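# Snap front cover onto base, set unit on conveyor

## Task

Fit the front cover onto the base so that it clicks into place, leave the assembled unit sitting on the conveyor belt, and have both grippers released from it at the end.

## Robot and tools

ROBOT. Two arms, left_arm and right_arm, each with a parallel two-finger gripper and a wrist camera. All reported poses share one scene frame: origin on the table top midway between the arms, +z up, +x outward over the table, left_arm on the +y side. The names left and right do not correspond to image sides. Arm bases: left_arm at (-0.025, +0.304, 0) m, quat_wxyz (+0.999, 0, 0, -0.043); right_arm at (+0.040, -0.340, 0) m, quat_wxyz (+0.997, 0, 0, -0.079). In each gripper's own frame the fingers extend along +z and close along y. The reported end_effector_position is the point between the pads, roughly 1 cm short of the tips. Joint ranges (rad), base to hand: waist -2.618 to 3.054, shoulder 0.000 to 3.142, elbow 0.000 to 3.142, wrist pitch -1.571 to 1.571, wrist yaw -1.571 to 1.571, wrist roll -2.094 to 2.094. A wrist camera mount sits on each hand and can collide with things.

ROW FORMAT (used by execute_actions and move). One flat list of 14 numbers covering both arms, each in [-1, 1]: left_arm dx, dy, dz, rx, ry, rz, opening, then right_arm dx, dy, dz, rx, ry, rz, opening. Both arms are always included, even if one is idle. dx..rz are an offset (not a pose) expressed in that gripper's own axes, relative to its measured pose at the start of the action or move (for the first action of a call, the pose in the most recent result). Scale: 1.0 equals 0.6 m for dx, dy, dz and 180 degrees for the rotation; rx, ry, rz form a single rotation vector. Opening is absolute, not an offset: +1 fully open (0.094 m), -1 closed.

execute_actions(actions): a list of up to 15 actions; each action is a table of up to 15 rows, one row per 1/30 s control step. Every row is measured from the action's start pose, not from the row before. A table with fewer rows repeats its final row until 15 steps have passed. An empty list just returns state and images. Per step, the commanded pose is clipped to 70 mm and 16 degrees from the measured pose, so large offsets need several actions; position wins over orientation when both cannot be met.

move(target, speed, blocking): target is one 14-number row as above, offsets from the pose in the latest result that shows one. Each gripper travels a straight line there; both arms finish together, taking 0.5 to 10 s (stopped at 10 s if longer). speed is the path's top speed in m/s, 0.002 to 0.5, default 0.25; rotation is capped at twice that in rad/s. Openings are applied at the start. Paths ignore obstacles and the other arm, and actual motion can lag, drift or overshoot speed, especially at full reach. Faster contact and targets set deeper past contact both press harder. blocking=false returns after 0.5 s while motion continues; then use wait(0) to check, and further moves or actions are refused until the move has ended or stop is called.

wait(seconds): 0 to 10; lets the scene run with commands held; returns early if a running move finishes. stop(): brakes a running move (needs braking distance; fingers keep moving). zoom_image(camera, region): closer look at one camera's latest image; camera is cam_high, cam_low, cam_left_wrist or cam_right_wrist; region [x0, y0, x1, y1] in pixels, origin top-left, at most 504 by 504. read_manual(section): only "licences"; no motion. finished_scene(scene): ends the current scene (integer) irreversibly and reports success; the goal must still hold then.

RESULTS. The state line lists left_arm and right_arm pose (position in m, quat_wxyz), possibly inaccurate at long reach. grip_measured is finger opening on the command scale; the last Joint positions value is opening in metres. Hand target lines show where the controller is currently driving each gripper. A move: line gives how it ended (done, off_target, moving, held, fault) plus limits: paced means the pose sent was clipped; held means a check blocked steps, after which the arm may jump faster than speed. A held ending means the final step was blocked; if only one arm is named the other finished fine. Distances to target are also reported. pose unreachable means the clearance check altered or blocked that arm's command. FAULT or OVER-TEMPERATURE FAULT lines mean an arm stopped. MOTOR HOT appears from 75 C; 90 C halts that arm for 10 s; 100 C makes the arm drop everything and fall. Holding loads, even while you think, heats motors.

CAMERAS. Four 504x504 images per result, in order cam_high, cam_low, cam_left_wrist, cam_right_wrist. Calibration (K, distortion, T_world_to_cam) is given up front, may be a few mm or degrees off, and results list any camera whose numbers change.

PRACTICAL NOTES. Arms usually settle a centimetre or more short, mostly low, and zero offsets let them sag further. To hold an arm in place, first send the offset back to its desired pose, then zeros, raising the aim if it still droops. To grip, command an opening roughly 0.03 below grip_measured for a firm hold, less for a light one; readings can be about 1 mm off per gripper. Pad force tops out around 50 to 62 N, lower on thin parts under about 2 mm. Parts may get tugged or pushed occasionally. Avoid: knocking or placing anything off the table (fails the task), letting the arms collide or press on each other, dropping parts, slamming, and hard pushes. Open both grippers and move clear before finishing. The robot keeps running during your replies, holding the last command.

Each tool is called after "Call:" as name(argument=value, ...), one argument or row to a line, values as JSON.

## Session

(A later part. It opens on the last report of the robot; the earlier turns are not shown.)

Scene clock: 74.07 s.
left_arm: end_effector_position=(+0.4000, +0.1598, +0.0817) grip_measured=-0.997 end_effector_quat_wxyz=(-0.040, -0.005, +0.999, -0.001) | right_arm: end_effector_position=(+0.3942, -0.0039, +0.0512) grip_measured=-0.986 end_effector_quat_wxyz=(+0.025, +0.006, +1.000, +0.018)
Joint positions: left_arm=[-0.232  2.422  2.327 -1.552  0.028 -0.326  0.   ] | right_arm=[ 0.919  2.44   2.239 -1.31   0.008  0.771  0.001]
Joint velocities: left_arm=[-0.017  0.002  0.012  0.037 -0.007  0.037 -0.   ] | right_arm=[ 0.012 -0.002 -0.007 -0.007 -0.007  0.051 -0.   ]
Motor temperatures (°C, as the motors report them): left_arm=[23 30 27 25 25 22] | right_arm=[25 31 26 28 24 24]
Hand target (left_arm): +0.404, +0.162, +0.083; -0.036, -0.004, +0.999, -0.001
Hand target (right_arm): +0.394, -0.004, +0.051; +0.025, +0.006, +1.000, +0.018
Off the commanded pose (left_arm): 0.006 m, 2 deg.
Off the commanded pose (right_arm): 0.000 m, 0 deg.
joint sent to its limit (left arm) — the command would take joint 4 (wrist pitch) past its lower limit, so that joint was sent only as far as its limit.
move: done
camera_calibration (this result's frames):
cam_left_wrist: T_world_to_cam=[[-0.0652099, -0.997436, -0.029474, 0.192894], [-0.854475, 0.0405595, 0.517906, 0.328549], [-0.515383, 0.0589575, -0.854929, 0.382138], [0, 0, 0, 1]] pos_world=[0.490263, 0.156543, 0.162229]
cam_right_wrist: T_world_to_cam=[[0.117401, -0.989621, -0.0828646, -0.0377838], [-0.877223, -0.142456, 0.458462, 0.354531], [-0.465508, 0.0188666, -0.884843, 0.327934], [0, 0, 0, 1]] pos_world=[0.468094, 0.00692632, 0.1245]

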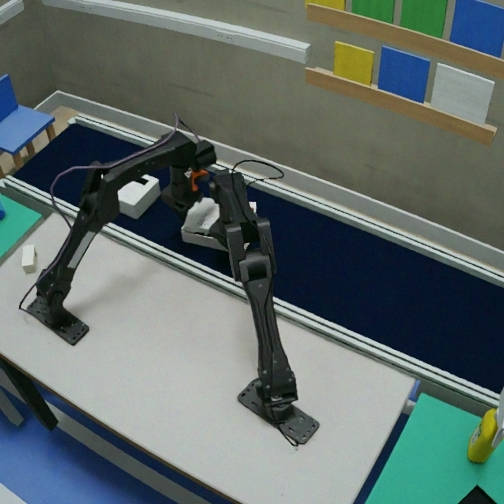

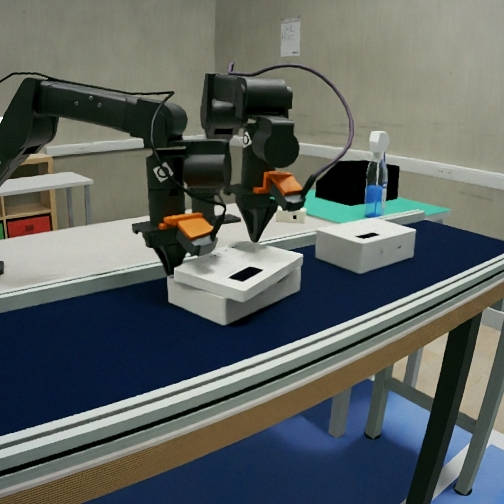

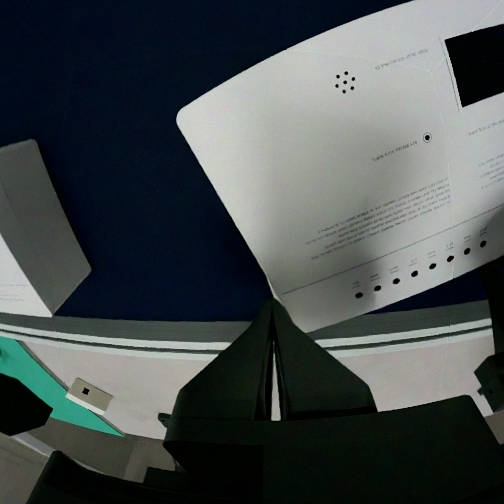

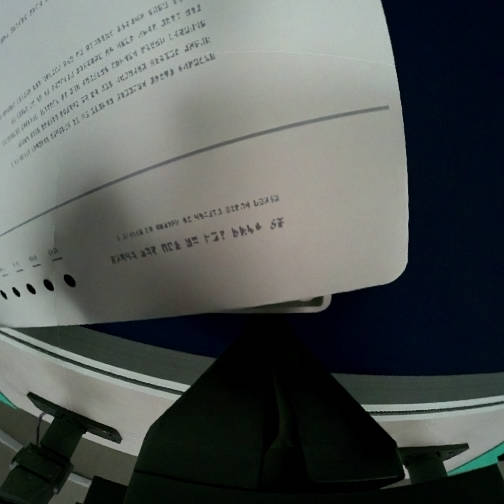

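Call:
execute_actions(
  actions=[
    [[0.07,0,-0.008,0.14,0,0,-1, 0,0,0,0,0,0,-1]],
    [[0,0,0,0,0,0,-1, 0,0,0,0,0,0,-1]],
    [[0,-0.045,-0.02,0,0,0,-1, 0,0,0,0,0,0,-1]],
  ],
)

Call:
move(
  target=[-0.08,0,0,0,0,0,-1, 0,0,0,0,0,0,-1],
  speed=0.04,
)

Call:
zoom_image(
  camera="cam_low",
  region=[120, 180, 420, 360],
)

Scene clock: 75.87 s.
left_arm: end_effector_position=(+0.3541, +0.1528, +0.1077) grip_measured=-0.997 end_effector_quat_wxyz=(-0.061, -0.025, +0.980, -0.188) | right_arm: end_effector_position=(+0.3942, -0.0039, +0.0512) grip_measured=-0.986 end_effector_quat_wxyz=(+0.025, +0.006, +1.000, +0.018)
Joint positions: left_arm=[-0.126  2.121  1.875 -1.356  0.397 -0.256  0.   ] | right_arm=[ 0.919  2.44   2.239 -1.31   0.008  0.771  0.001]
Joint velocities: left_arm=[-0.002  0.002  0.002 -0.051 -0.037 -0.037 -0.   ] | right_arm=[-0.007 -0.012  0.002  0.022 -0.022  0.051  0.001]
Motor temperatures (°C, as the motors report them): left_arm=[23 30 27 25 25 22] | right_arm=[25 32 26 27 24 24]
Hand target (left_arm): +0.354, +0.151, +0.109; -0.065, -0.028, +0.979, -0.189
Hand target (right_arm): +0.394, -0.004, +0.051; +0.025, +0.006, +1.000, +0.018
Off the commanded pose (left_arm): 0.002 m, 1 deg.
Off the commanded pose (right_arm): 0.000 m, 0 deg.
camera_calibration (this result's frames):
cam_left_wrist: T_world_to_cam=[[-0.00392336, -0.940728, 0.339138, 0.113696], [-0.839772, 0.187229, 0.509636, 0.249436], [-0.542926, -0.282799, -0.790732, 0.436203], [0, 0, 0, 1]] pos_world=[0.446741, 0.183614, 0.17924]
cam_right_wrist: T_world_to_cam=[[0.117401, -0.989621, -0.0828646, -0.0377838], [-0.877223, -0.142456, 0.458462, 0.354531], [-0.465508, 0.0188666, -0.884843, 0.327934], [0, 0, 0, 1]] pos_world=[0.468094, 0.00692632, 0.1245]

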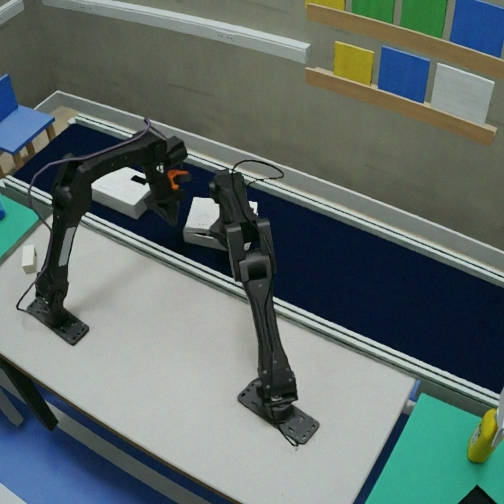

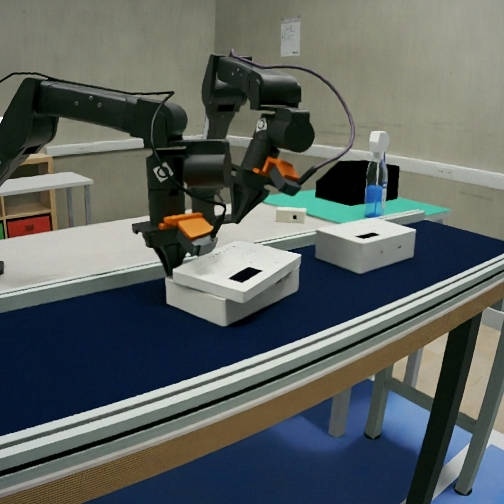

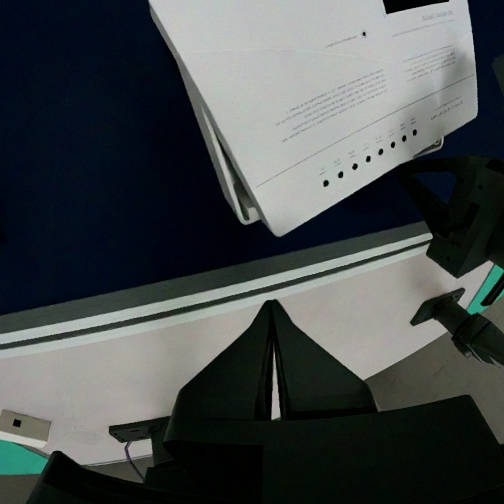

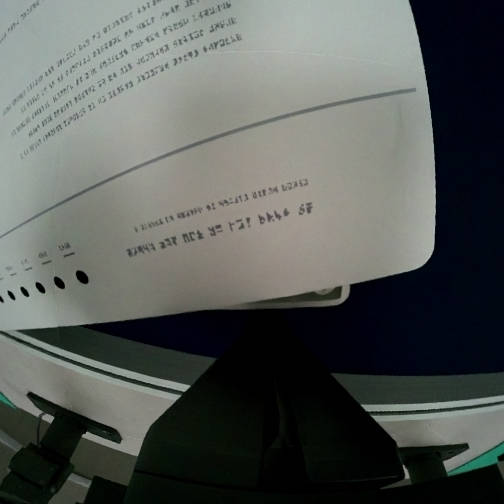

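Scene clock: 77.50 s.
left_arm: end_effector_position=(+0.3987, +0.1497, +0.0991) grip_measured=-0.997 end_effector_quat_wxyz=(-0.062, -0.026, +0.980, -0.188) | right_arm: end_effector_position=(+0.3942, -0.0039, +0.0512) grip_measured=-0.986 end_effector_quat_wxyz=(+0.025, +0.006, +1.000, +0.018)
Joint positions: left_arm=[-0.112  2.345  2.209 -1.474  0.397 -0.242  0.   ] | right_arm=[ 0.919  2.44   2.239 -1.31   0.008  0.771  0.001]
Joint velocities: left_arm=[ 0.002 -0.022  0.012 -0.007  0.007  0.007 -0.   ] | right_arm=[-0.027 -0.017 -0.017 -0.11   0.037 -0.022 -0.   ]
Motor temperatures (°C, as the motors report them): left_arm=[23 30 27 25 25 22] | right_arm=[25 32 26 27 24 24]
Hand target (left_arm): +0.401, +0.154, +0.101; -0.060, -0.025, +0.980, -0.188
Hand target (right_arm): +0.394, -0.004, +0.051; +0.025, +0.006, +1.000, +0.018
Off the commanded pose (left_arm): 0.006 m, 0 deg.
Off the commanded pose (right_arm): 0.000 m, 0 deg.
move: done
camera_calibration (this result's frames):
cam_left_wrist: T_world_to_cam=[[-0.00200331, -0.940754, 0.339083, 0.113095], [-0.838655, 0.186266, 0.511824, 0.291354], [-0.54466, -0.283348, -0.789341, 0.453365], [0, 0, 0, 1]] pos_world=[0.491502, 0.180585, 0.17039]
cam_right_wrist: T_world_to_cam=[[0.117401, -0.989621, -0.0828646, -0.0377838], [-0.877223, -0.142456, 0.458462, 0.354531], [-0.465508, 0.0188666, -0.884843, 0.327934], [0, 0, 0, 1]] pos_world=[0.468094, 0.00692632, 0.1245]

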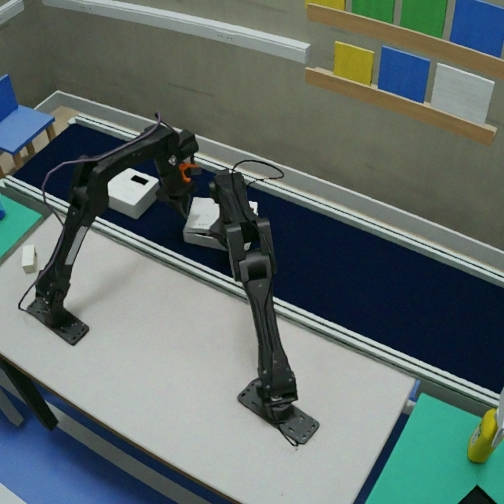

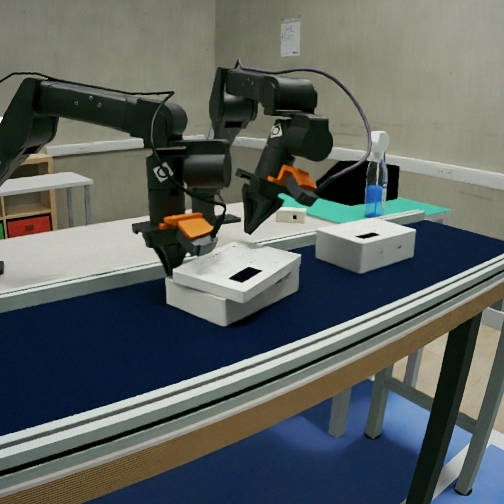

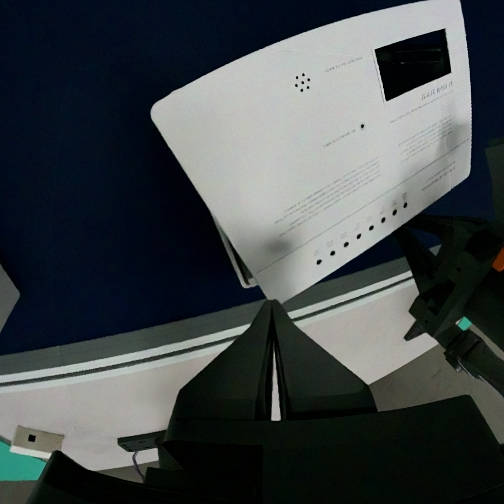

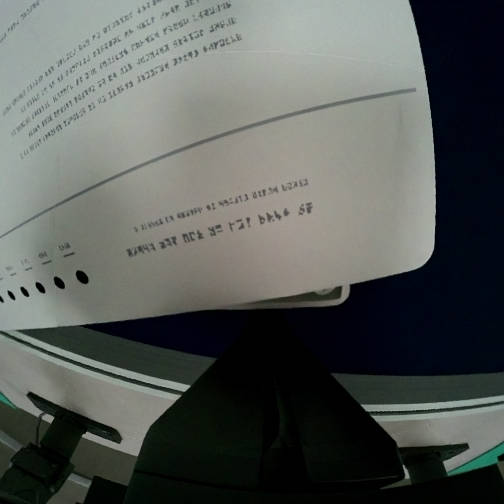

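Region (120, 180, 420, 360) of cam_low's 504x504 image, scaled by 1.680, with more detail than that image has; it fills the top 302 rows of this view, and the rest is white.

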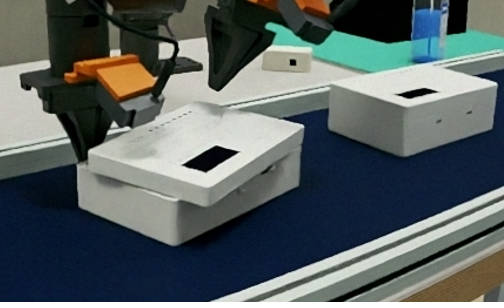

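Call:
execute_actions(
  actions=[],
)

Scene clock: 78.17 s.
left_arm: end_effector_position=(+0.3982, +0.1498, +0.0991) grip_measured=-0.997 end_effector_quat_wxyz=(-0.063, -0.026, +0.980, -0.188) | right_arm: end_effector_position=(+0.3942, -0.0039, +0.0512) grip_measured=-0.986 end_effector_quat_wxyz=(+0.025, +0.006, +1.000, +0.018)
Joint positions: left_arm=[-0.112  2.345  2.209 -1.476  0.397 -0.242  0.   ] | right_arm=[ 0.919  2.44   2.239 -1.31   0.008  0.771  0.001]
Joint velocities: left_arm=[-0.002 -0.002 -0.007  0.022 -0.051 -0.022 -0.   ] | right_arm=[-0.012  0.007  0.012 -0.037 -0.037  0.007 -0.001]
Motor temperatures (°C, as the motors report them): left_arm=[23 30 27 25 25 22] | right_arm=[25 32 26 27 24 24]
Hand target (left_arm): +0.401, +0.154, +0.101; -0.060, -0.025, +0.980, -0.188
Hand target (right_arm): +0.394, -0.004, +0.051; +0.025, +0.006, +1.000, +0.018
Off the commanded pose (left_arm): 0.006 m, 0 deg.
Off the commanded pose (right_arm): 0.000 m, 0 deg.
camera_calibration (this result's frames):
cam_left_wrist: T_world_to_cam=[[-0.00162145, -0.940891, 0.338705, 0.113091], [-0.837511, 0.186353, 0.513661, 0.290231], [-0.546418, -0.282836, -0.788309, 0.453647], [0, 0, 0, 1]] pos_world=[0.491136, 0.180629, 0.170229]
cam_right_wrist: T_world_to_cam=[[0.117401, -0.989621, -0.0828646, -0.0377838], [-0.877223, -0.142456, 0.458462, 0.354531], [-0.465508, 0.0188666, -0.884843, 0.327934], [0, 0, 0, 1]] pos_world=[0.468094, 0.00692632, 0.1245]

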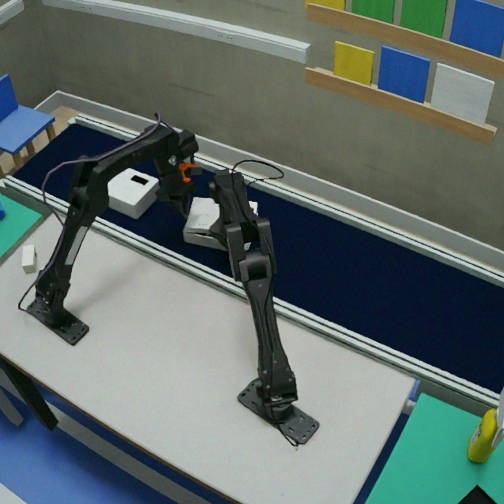

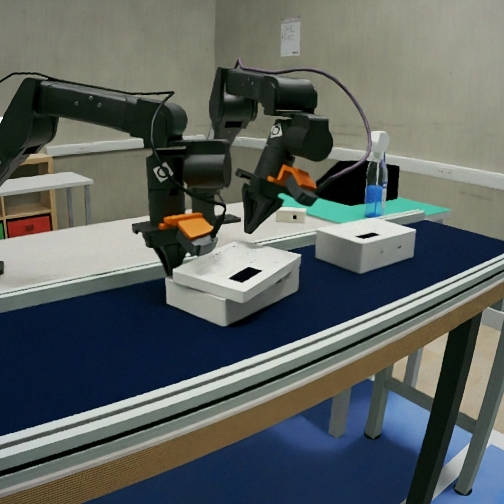

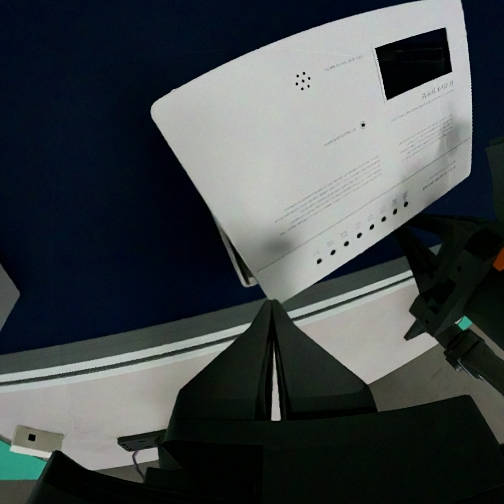

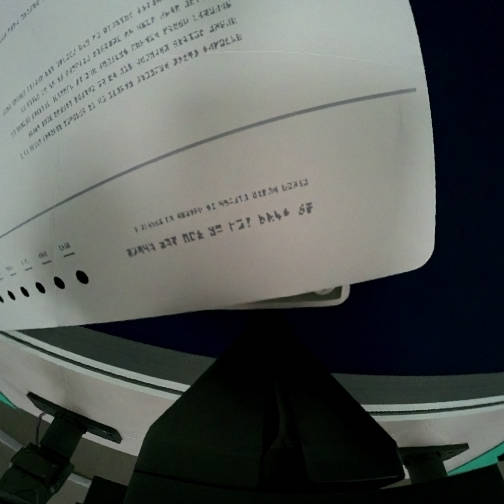

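Call:
move(
  target=[0.072,-0.02,0.03,0,0,0,-1, 0,0,0,0,0,0,-1],
  speed=0.1,
)

Call:
move(
  target=[-0.07,0,0,0,0,0,-1, 0,0,0,0,0,0,-1],
  speed=0.04,
)

Scene clock: 79.37 s.
left_arm: end_effector_position=(+0.3533, +0.1334, +0.0898) grip_measured=-0.997 end_effector_quat_wxyz=(-0.073, -0.028, +0.980, -0.184) | right_arm: end_effector_position=(+0.3942, -0.0039, +0.0512) grip_measured=-0.986 end_effector_quat_wxyz=(+0.025, +0.006, +1.000, +0.018)
Joint positions: left_arm=[-0.173  2.161  1.867 -1.314  0.397 -0.307  0.   ] | right_arm=[ 0.919  2.44   2.239 -1.31   0.008  0.771  0.001]
Joint velocities: left_arm=[ 0.002  0.007 -0.022  0.066  0.037  0.007 -0.001] | right_arm=[ 0.017 -0.002 -0.017 -0.022  0.066 -0.051  0.   ]
Motor temperatures (°C, as the motors report them): left_arm=[23 30 27 25 25 22] | right_arm=[25 32 26 27 24 24]
Hand target (left_arm): +0.354, +0.131, +0.093; -0.064, -0.026, +0.980, -0.188
Hand target (right_arm): +0.394, -0.004, +0.051; +0.025, +0.006, +1.000, +0.018
Off the commanded pose (left_arm): 0.004 m, 1 deg.
Off the commanded pose (right_arm): 0.000 m, 0 deg.
move: done
camera_calibration (this result's frames):
cam_left_wrist: T_world_to_cam=[[0.00406447, -0.943312, 0.331882, 0.0996741], [-0.826529, 0.183644, 0.532095, 0.255279], [-0.56288, -0.276473, -0.778928, 0.421298], [0, 0, 0, 1]] pos_world=[0.44773, 0.163621, 0.159248]
cam_right_wrist: T_world_to_cam=[[0.117401, -0.989621, -0.0828646, -0.0377838], [-0.877223, -0.142456, 0.458462, 0.354531], [-0.465508, 0.0188666, -0.884843, 0.327934], [0, 0, 0, 1]] pos_world=[0.468094, 0.00692632, 0.1245]

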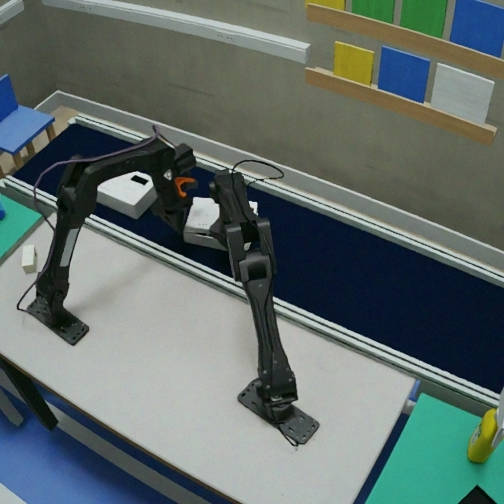

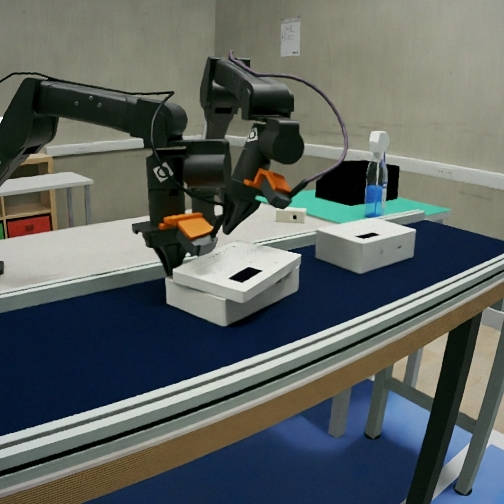

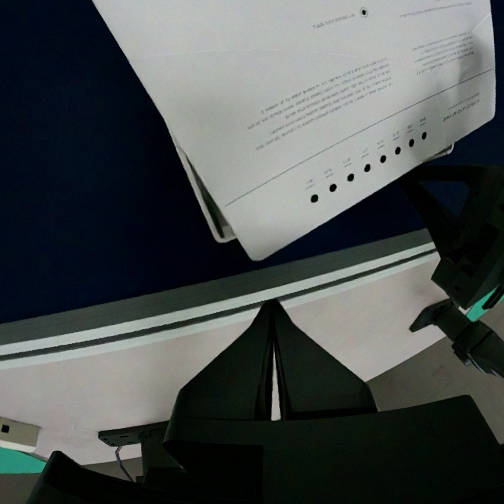

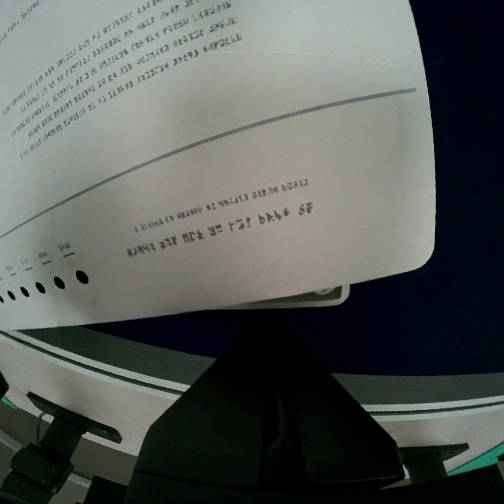

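Scene clock: 80.63 s.
left_arm: end_effector_position=(+0.3891, +0.1298, +0.0831) grip_measured=-0.997 end_effector_quat_wxyz=(-0.076, -0.028, +0.980, -0.184) | right_arm: end_effector_position=(+0.3942, -0.0039, +0.0512) grip_measured=-0.986 end_effector_quat_wxyz=(+0.025, +0.006, +1.000, +0.018)
Joint positions: left_arm=[-0.161  2.344  2.143 -1.421  0.397 -0.292  0.   ] | right_arm=[ 0.919  2.44   2.239 -1.31   0.008  0.771  0.001]
Joint velocities: left_arm=[-0.002  0.027 -0.007  0.081 -0.022  0.095  0.   ] | right_arm=[-0.002  0.002 -0.002 -0.051  0.037  0.007 -0.001]
Motor temperatures (°C, as the motors report them): left_arm=[23 30 27 25 25 22] | right_arm=[25 32 26 27 24 24]
Hand target (left_arm): +0.395, +0.135, +0.083; -0.072, -0.028, +0.980, -0.184
Hand target (right_arm): +0.394, -0.004, +0.051; +0.025, +0.006, +1.000, +0.018
Off the commanded pose (left_arm): 0.007 m, 0 deg.
Off the commanded pose (right_arm): 0.000 m, 0 deg.
move: done
camera_calibration (this result's frames):
cam_left_wrist: T_world_to_cam=[[0.00525357, -0.943686, 0.330801, 0.0979825], [-0.822701, 0.18397, 0.537883, 0.287089], [-0.56845, -0.274976, -0.775405, 0.436865], [0, 0, 0, 1]] pos_world=[0.484009, 0.159776, 0.151915]
cam_right_wrist: T_world_to_cam=[[0.117401, -0.989621, -0.0828646, -0.0377838], [-0.877223, -0.142456, 0.458462, 0.354531], [-0.465508, 0.0188666, -0.884843, 0.327934], [0, 0, 0, 1]] pos_world=[0.468094, 0.00692632, 0.1245]

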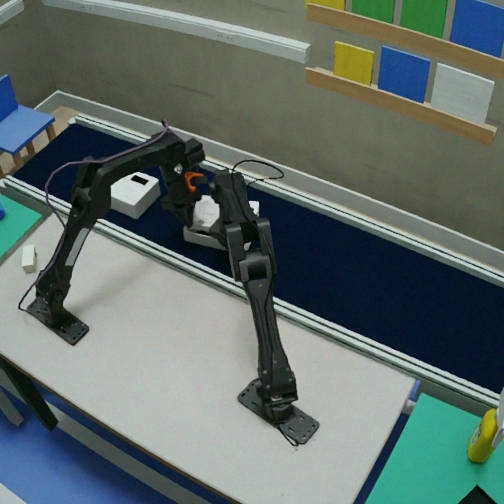

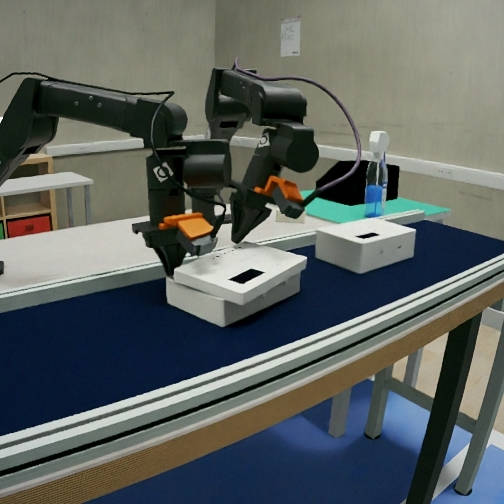

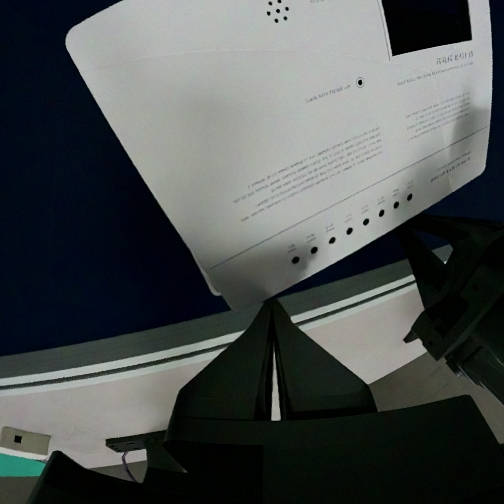

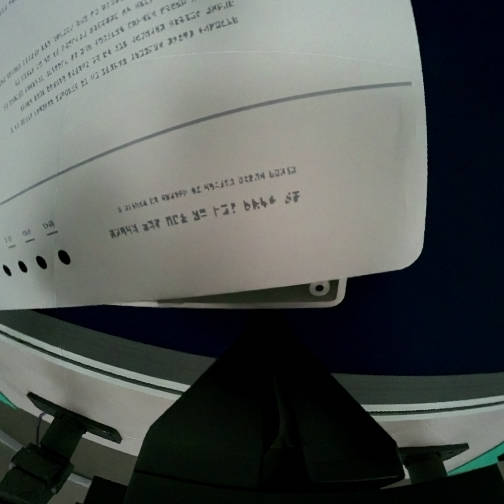

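Call:
move(
  target=[-0.02,0,0,0,0,0,-1, 0,0,0,0,0,0,-1],
  speed=0.03,
)

Scene clock: 81.43 s.
left_arm: end_effector_position=(+0.3951, +0.1283, +0.0820) grip_measured=-0.997 end_effector_quat_wxyz=(-0.081, -0.028, +0.979, -0.182) | right_arm: end_effector_position=(+0.3942, -0.0039, +0.0512) grip_measured=-0.986 end_effector_quat_wxyz=(+0.025, +0.006, +1.000, +0.018)
Joint positions: left_arm=[-0.161  2.394  2.226 -1.464  0.397 -0.291  0.   ] | right_arm=[ 0.919  2.44   2.239 -1.31   0.008  0.771  0.001]
Joint velocities: left_arm=[-0.007 -0.012  0.012 -0.022 -0.051 -0.066 -0.   ] | right_arm=[-0.007 -0.002 -0.007  0.007 -0.022  0.022 -0.   ]
Motor temperatures (°C, as the motors report them): left_arm=[23 30 27 25 25 22] | right_arm=[25 32 26 27 24 24]
Hand target (left_arm): +0.401, +0.130, +0.081; -0.076, -0.028, +0.980, -0.184
Hand target (right_arm): +0.394, -0.004, +0.051; +0.025, +0.006, +1.000, +0.018
Off the commanded pose (left_arm): 0.006 m, 1 deg.
Off the commanded pose (right_arm): 0.000 m, 0 deg.
move: done
camera_calibration (this result's frames):
cam_left_wrist: T_world_to_cam=[[0.00829087, -0.944527, 0.32833, 0.0960031], [-0.817093, 0.182879, 0.54673, 0.290168], [-0.576446, -0.272809, -0.77025, 0.441469], [0, 0, 0, 1]] pos_world=[0.490781, 0.158049, 0.149877]
cam_right_wrist: T_world_to_cam=[[0.117401, -0.989621, -0.0828646, -0.0377838], [-0.877223, -0.142456, 0.458462, 0.354531], [-0.465508, 0.0188666, -0.884843, 0.327934], [0, 0, 0, 1]] pos_world=[0.468094, 0.00692632, 0.1245]

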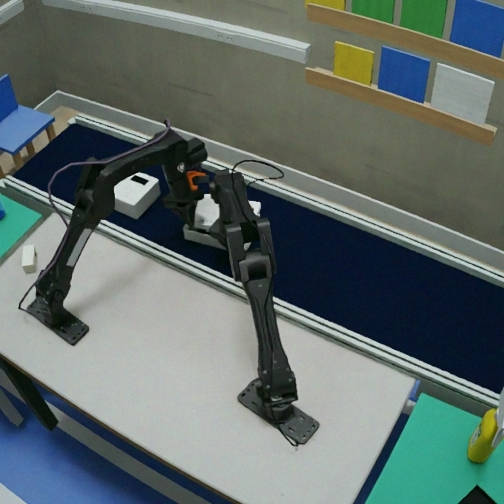

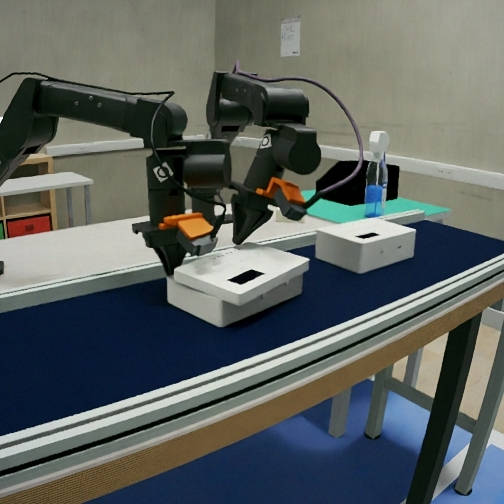

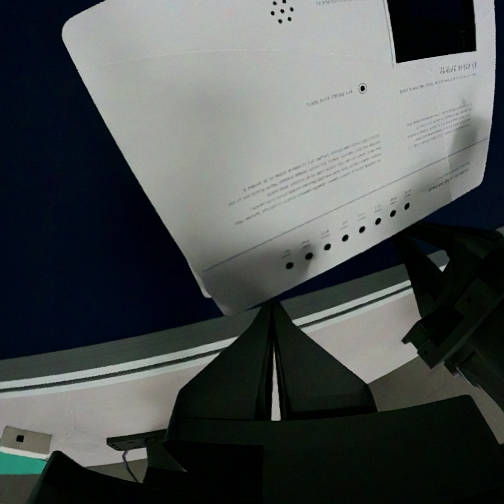

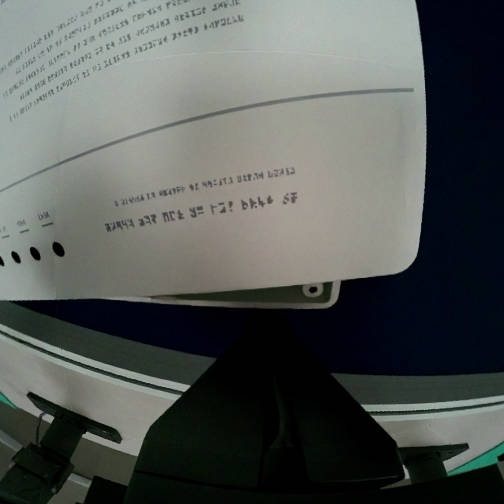

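Call:
move(
  target=[0,0,0,0,0,0,-1, 0.01,0,-0.12,0,0,0,-1],
  speed=0.15,
)

Call:
move(
  target=[0,0,0,0,0,0,-1, -0.29,0.02,0,0,0,0,-1],
  speed=0.2,
)

Scene clock: 82.83 s.
left_arm: end_effector_position=(+0.3950, +0.1283, +0.0819) grip_measured=-0.997 end_effector_quat_wxyz=(-0.082, -0.029, +0.979, -0.182) | right_arm: end_effector_position=(+0.3875, -0.0102, +0.1167) grip_measured=-0.986 end_effector_quat_wxyz=(+0.028, +0.006, +0.999, +0.022)
Joint positions: left_arm=[-0.161  2.395  2.226 -1.464  0.397 -0.291  0.   ] | right_arm=[ 0.919  2.435  2.495 -1.56   0.008  0.771  0.001]
Joint velocities: left_arm=[-0.017  0.012  0.017  0.037 -0.037  0.022 -0.   ] | right_arm=[ 0.017 -0.022 -0.002 -0.007 -0.022  0.007 -0.001]
Motor temperatures (°C, as the motors report them): left_arm=[23 30 27 25 25 22] | right_arm=[25 32 26 27 24 24]
Hand target (left_arm): +0.395, +0.128, +0.082; -0.082, -0.029, +0.979, -0.182
Hand target (right_arm): +0.385, -0.007, +0.123; +0.031, +0.006, +0.999, +0.025
Off the commanded pose (left_arm): 0.000 m, 0 deg.
Off the commanded pose (right_arm): 0.008 m, 1 deg.
joint sent to its limit (right arm) — the command would take joint 4 (wrist pitch) past its lower limit, so that joint was sent only as far as its limit.
move: done
camera_calibration (this result's frames):
cam_left_wrist: T_world_to_cam=[[0.00853378, -0.944587, 0.328149, 0.0959766], [-0.816688, 0.182777, 0.547369, 0.28991], [-0.577016, -0.272667, -0.769874, 0.441542], [0, 0, 0, 1]] pos_world=[0.490724, 0.158063, 0.149749]
cam_right_wrist: T_world_to_cam=[[0.118043, -0.989011, -0.0890077, -0.0374011], [-0.880616, -0.145683, 0.450879, 0.31988], [-0.458891, 0.0251586, -0.888136, 0.380779], [0, 0, 0, 1]] pos_world=[0.460843, 0.000031114, 0.190628]

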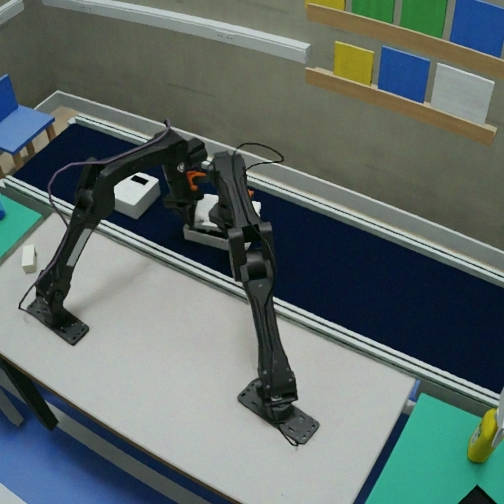

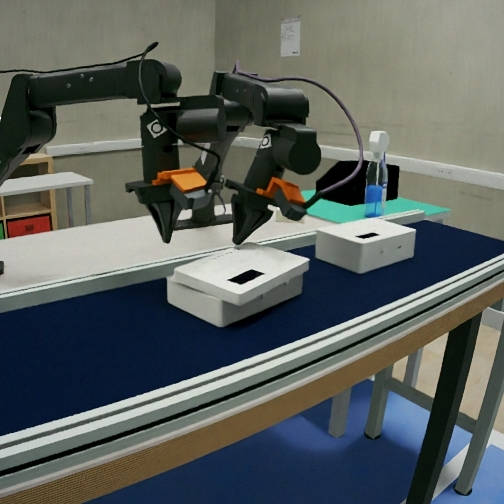

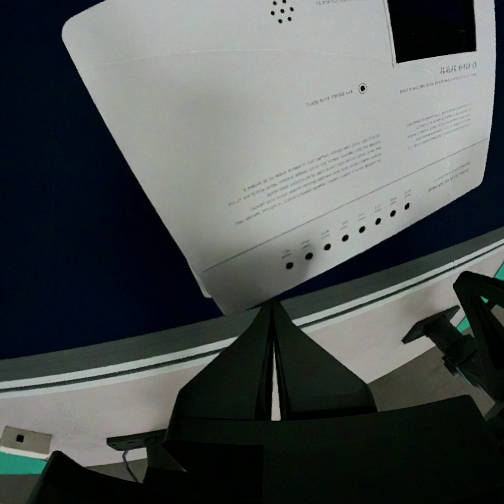

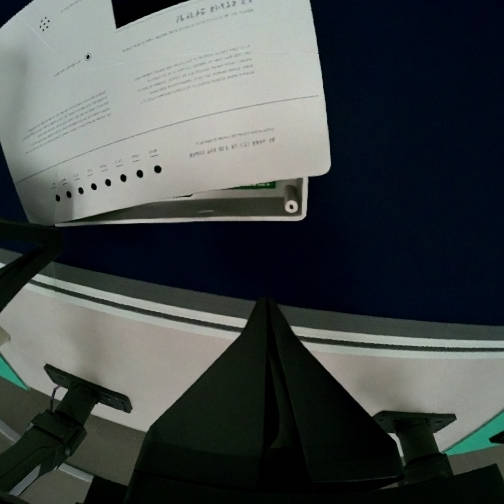

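Scene clock: 84.43 s.
left_arm: end_effector_position=(+0.3950, +0.1283, +0.0819) grip_measured=-0.997 end_effector_quat_wxyz=(-0.082, -0.029, +0.979, -0.182) | right_arm: end_effector_position=(+0.5543, -0.0067, +0.1173) grip_measured=-0.986 end_effector_quat_wxyz=(+0.214, +0.018, +0.966, +0.143)
Joint positions: left_arm=[-0.161  2.395  2.226 -1.464  0.397 -0.291  0.   ] | right_arm=[ 0.733  2.687  2.848 -1.211  0.001  0.611  0.001]
Joint velocities: left_arm=[ 0.007 -0.012 -0.007 -0.007  0.007  0.037  0.   ] | right_arm=[-0.002  0.007 -0.012  0.066 -0.022 -0.037  0.   ]
Motor temperatures (°C, as the motors report them): left_arm=[23 31 27 25 25 22] | right_arm=[25 32 26 27 24 24]
Hand target (left_arm): +0.395, +0.128, +0.082; -0.082, -0.029, +0.979, -0.182
Hand target (right_arm): +0.560, -0.004, +0.125; +0.228, +0.013, +0.961, +0.154
Off the commanded pose (left_arm): 0.000 m, 0 deg.
Off the commanded pose (right_arm): 0.014 m, 26 deg; orientation clipped at the last step of the last action.
elbow stopped short (right arm): the move would have taken joint 3 (elbow) straighter than the controller allows; a more bent joint 3 avoids this.
move: off_target (right_arm); limits=paced
camera_calibration (this result's frames):
cam_left_wrist: T_world_to_cam=[[0.00853378, -0.944587, 0.328149, 0.0959766], [-0.816688, 0.182777, 0.547369, 0.28991], [-0.577016, -0.272667, -0.769874, 0.441542], [0, 0, 0, 1]] pos_world=[0.490724, 0.158063, 0.149749]
cam_right_wrist: T_world_to_cam=[[0.161855, -0.947108, -0.277109, -0.0555158], [-0.981613, -0.183318, 0.0532024, 0.569407], [-0.101187, 0.263403, -0.959364, 0.269394], [0, 0, 0, 1]] pos_world=[0.595182, -0.0191559, 0.212769]

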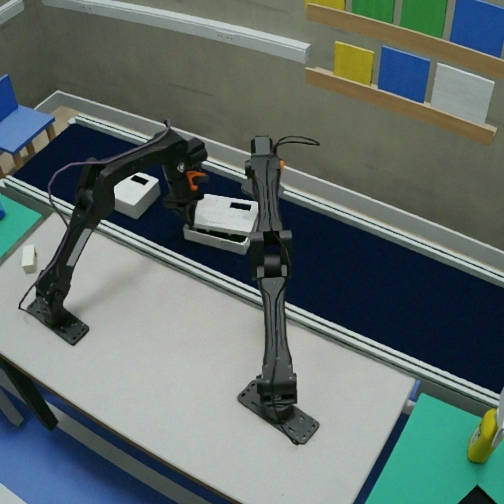

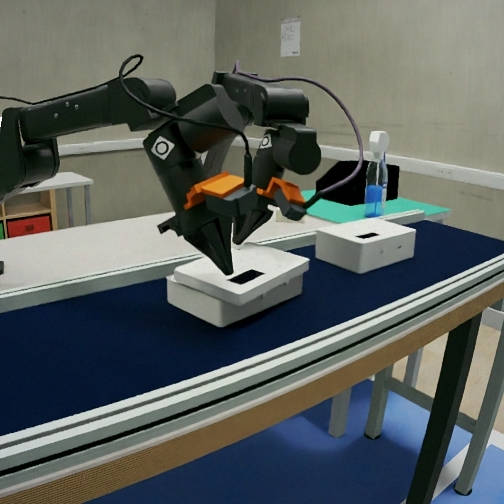

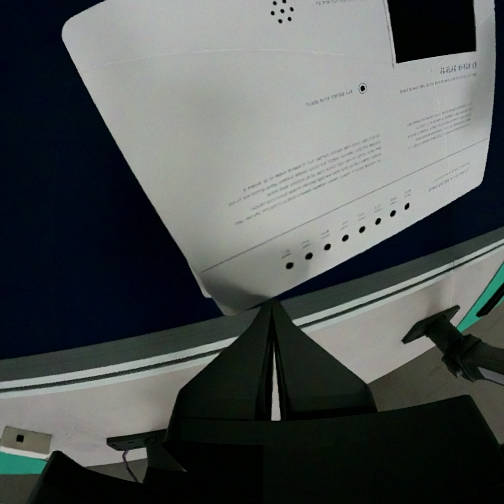

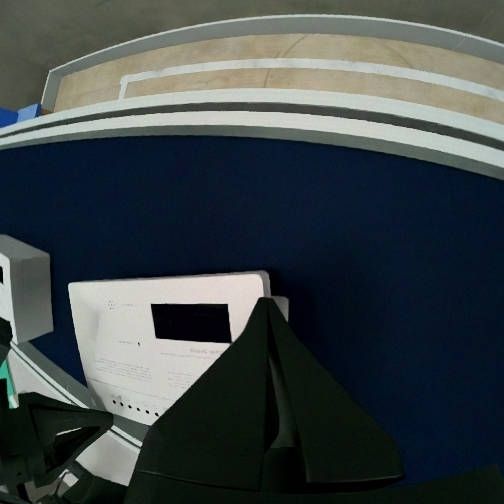

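Call:
move(
  target=[0,0,0,0,0,0,-1, 0,0,0.06,0,0,0,-1],
  speed=0.05,
)

Scene clock: 85.73 s.
left_arm: end_effector_position=(+0.3949, +0.1283, +0.0819) grip_measured=-0.997 end_effector_quat_wxyz=(-0.082, -0.029, +0.979, -0.182) | right_arm: end_effector_position=(+0.5621, -0.0023, +0.0793) grip_measured=-0.986 end_effector_quat_wxyz=(+0.204, +0.018, +0.969, +0.136)
Joint positions: left_arm=[-0.161  2.395  2.226 -1.465  0.397 -0.291  0.   ] | right_arm=[ 0.733  2.76   2.848 -1.163  0.003  0.611  0.001]
Joint velocities: left_arm=[-0.012 -0.007 -0.002  0.007  0.007  0.007 -0.001] | right_arm=[-0.007 -0.017 -0.012  0.022  0.007 -0.007 -0.   ]
Motor temperatures (°C, as the motors report them): left_arm=[23 31 27 25 25 22] | right_arm=[25 32 26 27 24 24]
Hand target (left_arm): +0.395, +0.128, +0.082; -0.082, -0.029, +0.979, -0.182
Hand target (right_arm): +0.568, +0.003, +0.086; +0.219, +0.018, +0.964, +0.147
Off the commanded pose (left_arm): 0.000 m, 0 deg.
Off the commanded pose (right_arm): 0.011 m, 1 deg.
elbow stopped short (right arm): the move would have taken joint 3 (elbow) straighter than the controller allows; a more bent joint 3 avoids this.
move: off_target (right_arm)
camera_calibration (this result's frames):
cam_left_wrist: T_world_to_cam=[[0.00865518, -0.944618, 0.328058, 0.0959594], [-0.816486, 0.182726, 0.547688, 0.289733], [-0.577301, -0.272595, -0.769686, 0.44159], [0, 0, 0, 1]] pos_world=[0.490663, 0.158079, 0.149722]
cam_right_wrist: T_world_to_cam=[[0.155574, -0.951541, -0.265267, -0.0604926], [-0.980516, -0.181355, 0.0754864, 0.577497], [-0.119936, 0.248354, -0.961216, 0.243232], [0, 0, 0, 1]] pos_world=[0.604829, -0.0132368, 0.174158]

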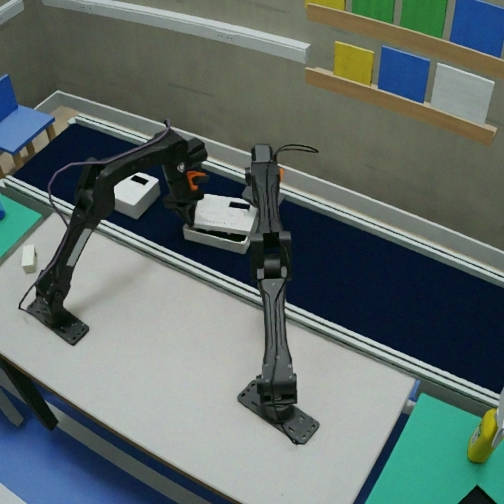

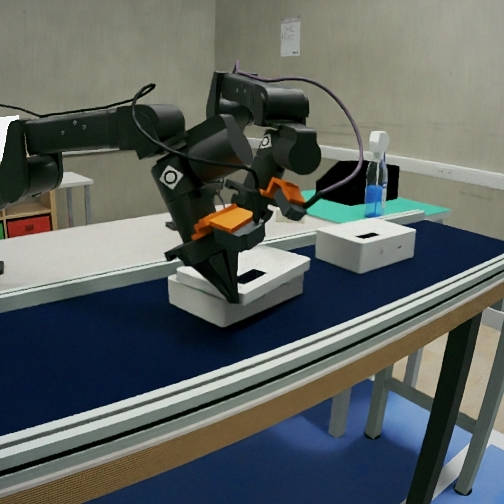

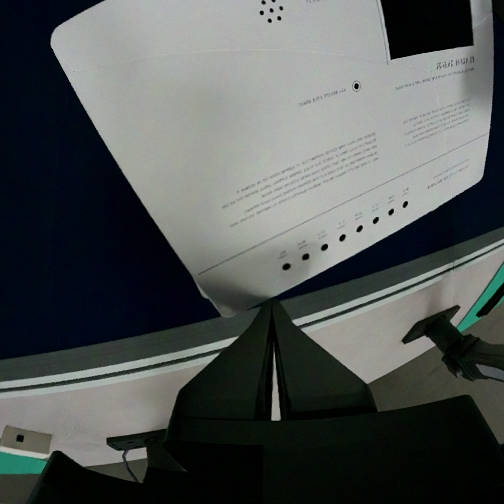

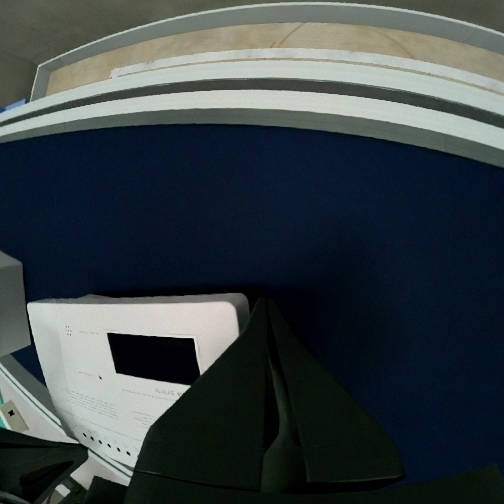

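Call:
move(
  target=[0,0,0,0,0,0,-1, 0.035,0.05,0,0,0,0,-1],
  speed=0.03,
)

Scene clock: 87.43 s.
left_arm: end_effector_position=(+0.3949, +0.1283, +0.0819) grip_measured=-0.997 end_effector_quat_wxyz=(-0.082, -0.029, +0.979, -0.182) | right_arm: end_effector_position=(+0.5493, +0.0167, +0.0795) grip_measured=-0.986 end_effector_quat_wxyz=(+0.208, +0.024, +0.969, +0.131)
Joint positions: left_arm=[-0.161  2.395  2.226 -1.465  0.397 -0.291  0.   ] | right_arm=[ 0.78   2.76   2.848 -1.162  0.04   0.661  0.001]
Joint velocities: left_arm=[-0.002  0.002 -0.002 -0.007  0.037  0.007 -0.001] | right_arm=[-0.022  0.002 -0.022 -0.081 -0.037  0.007  0.   ]
Motor temperatures (°C, as the motors report them): left_arm=[23 31 27 25 25 22] | right_arm=[25 32 26 28 24 24]
Hand target (left_arm): +0.395, +0.128, +0.082; -0.082, -0.029, +0.979, -0.182
Hand target (right_arm): +0.542, +0.028, +0.080; +0.206, +0.018, +0.969, +0.137
Off the commanded pose (left_arm): 0.000 m, 0 deg.
Off the commanded pose (right_arm): 0.014 m, 1 deg.
move: off_target (right_arm)
camera_calibration (this result's frames):
cam_left_wrist: T_world_to_cam=[[0.00865518, -0.944618, 0.328058, 0.0959594], [-0.816486, 0.182726, 0.547688, 0.289733], [-0.577301, -0.272595, -0.769686, 0.44159], [0, 0, 0, 1]] pos_world=[0.490663, 0.158079, 0.149722]
cam_right_wrist: T_world_to_cam=[[0.143384, -0.955267, -0.258661, -0.0341395], [-0.983451, -0.166777, 0.0707708, 0.570174], [-0.110744, 0.244233, -0.963372, 0.232335], [0, 0, 0, 1]] pos_world=[0.591363, 0.00573589, 0.174643]

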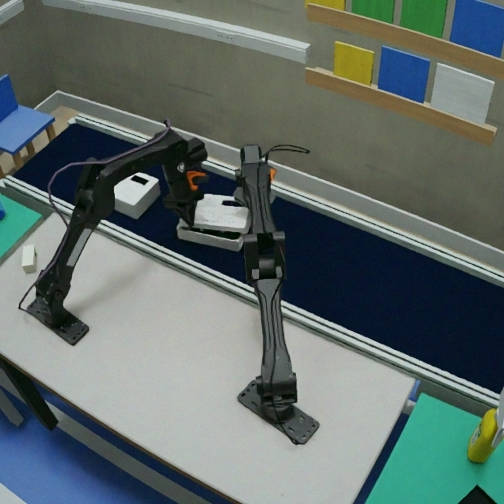

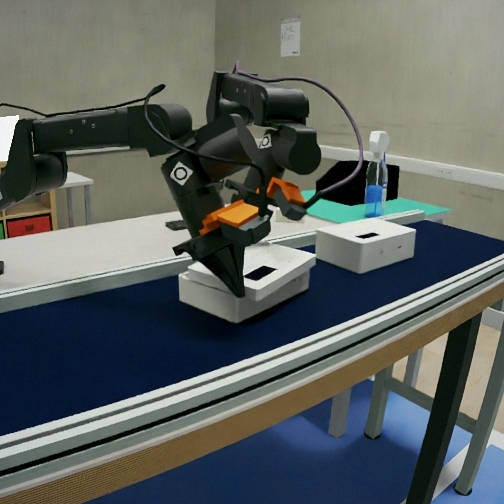

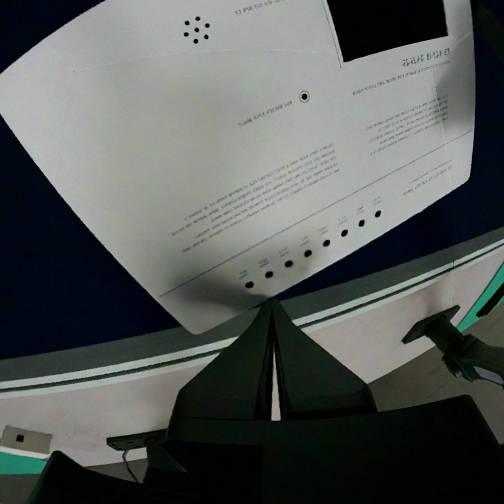

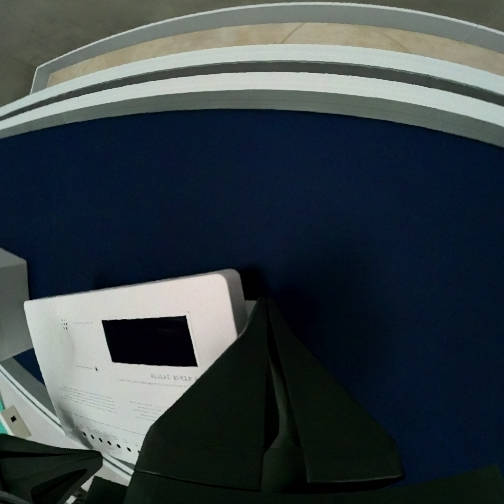

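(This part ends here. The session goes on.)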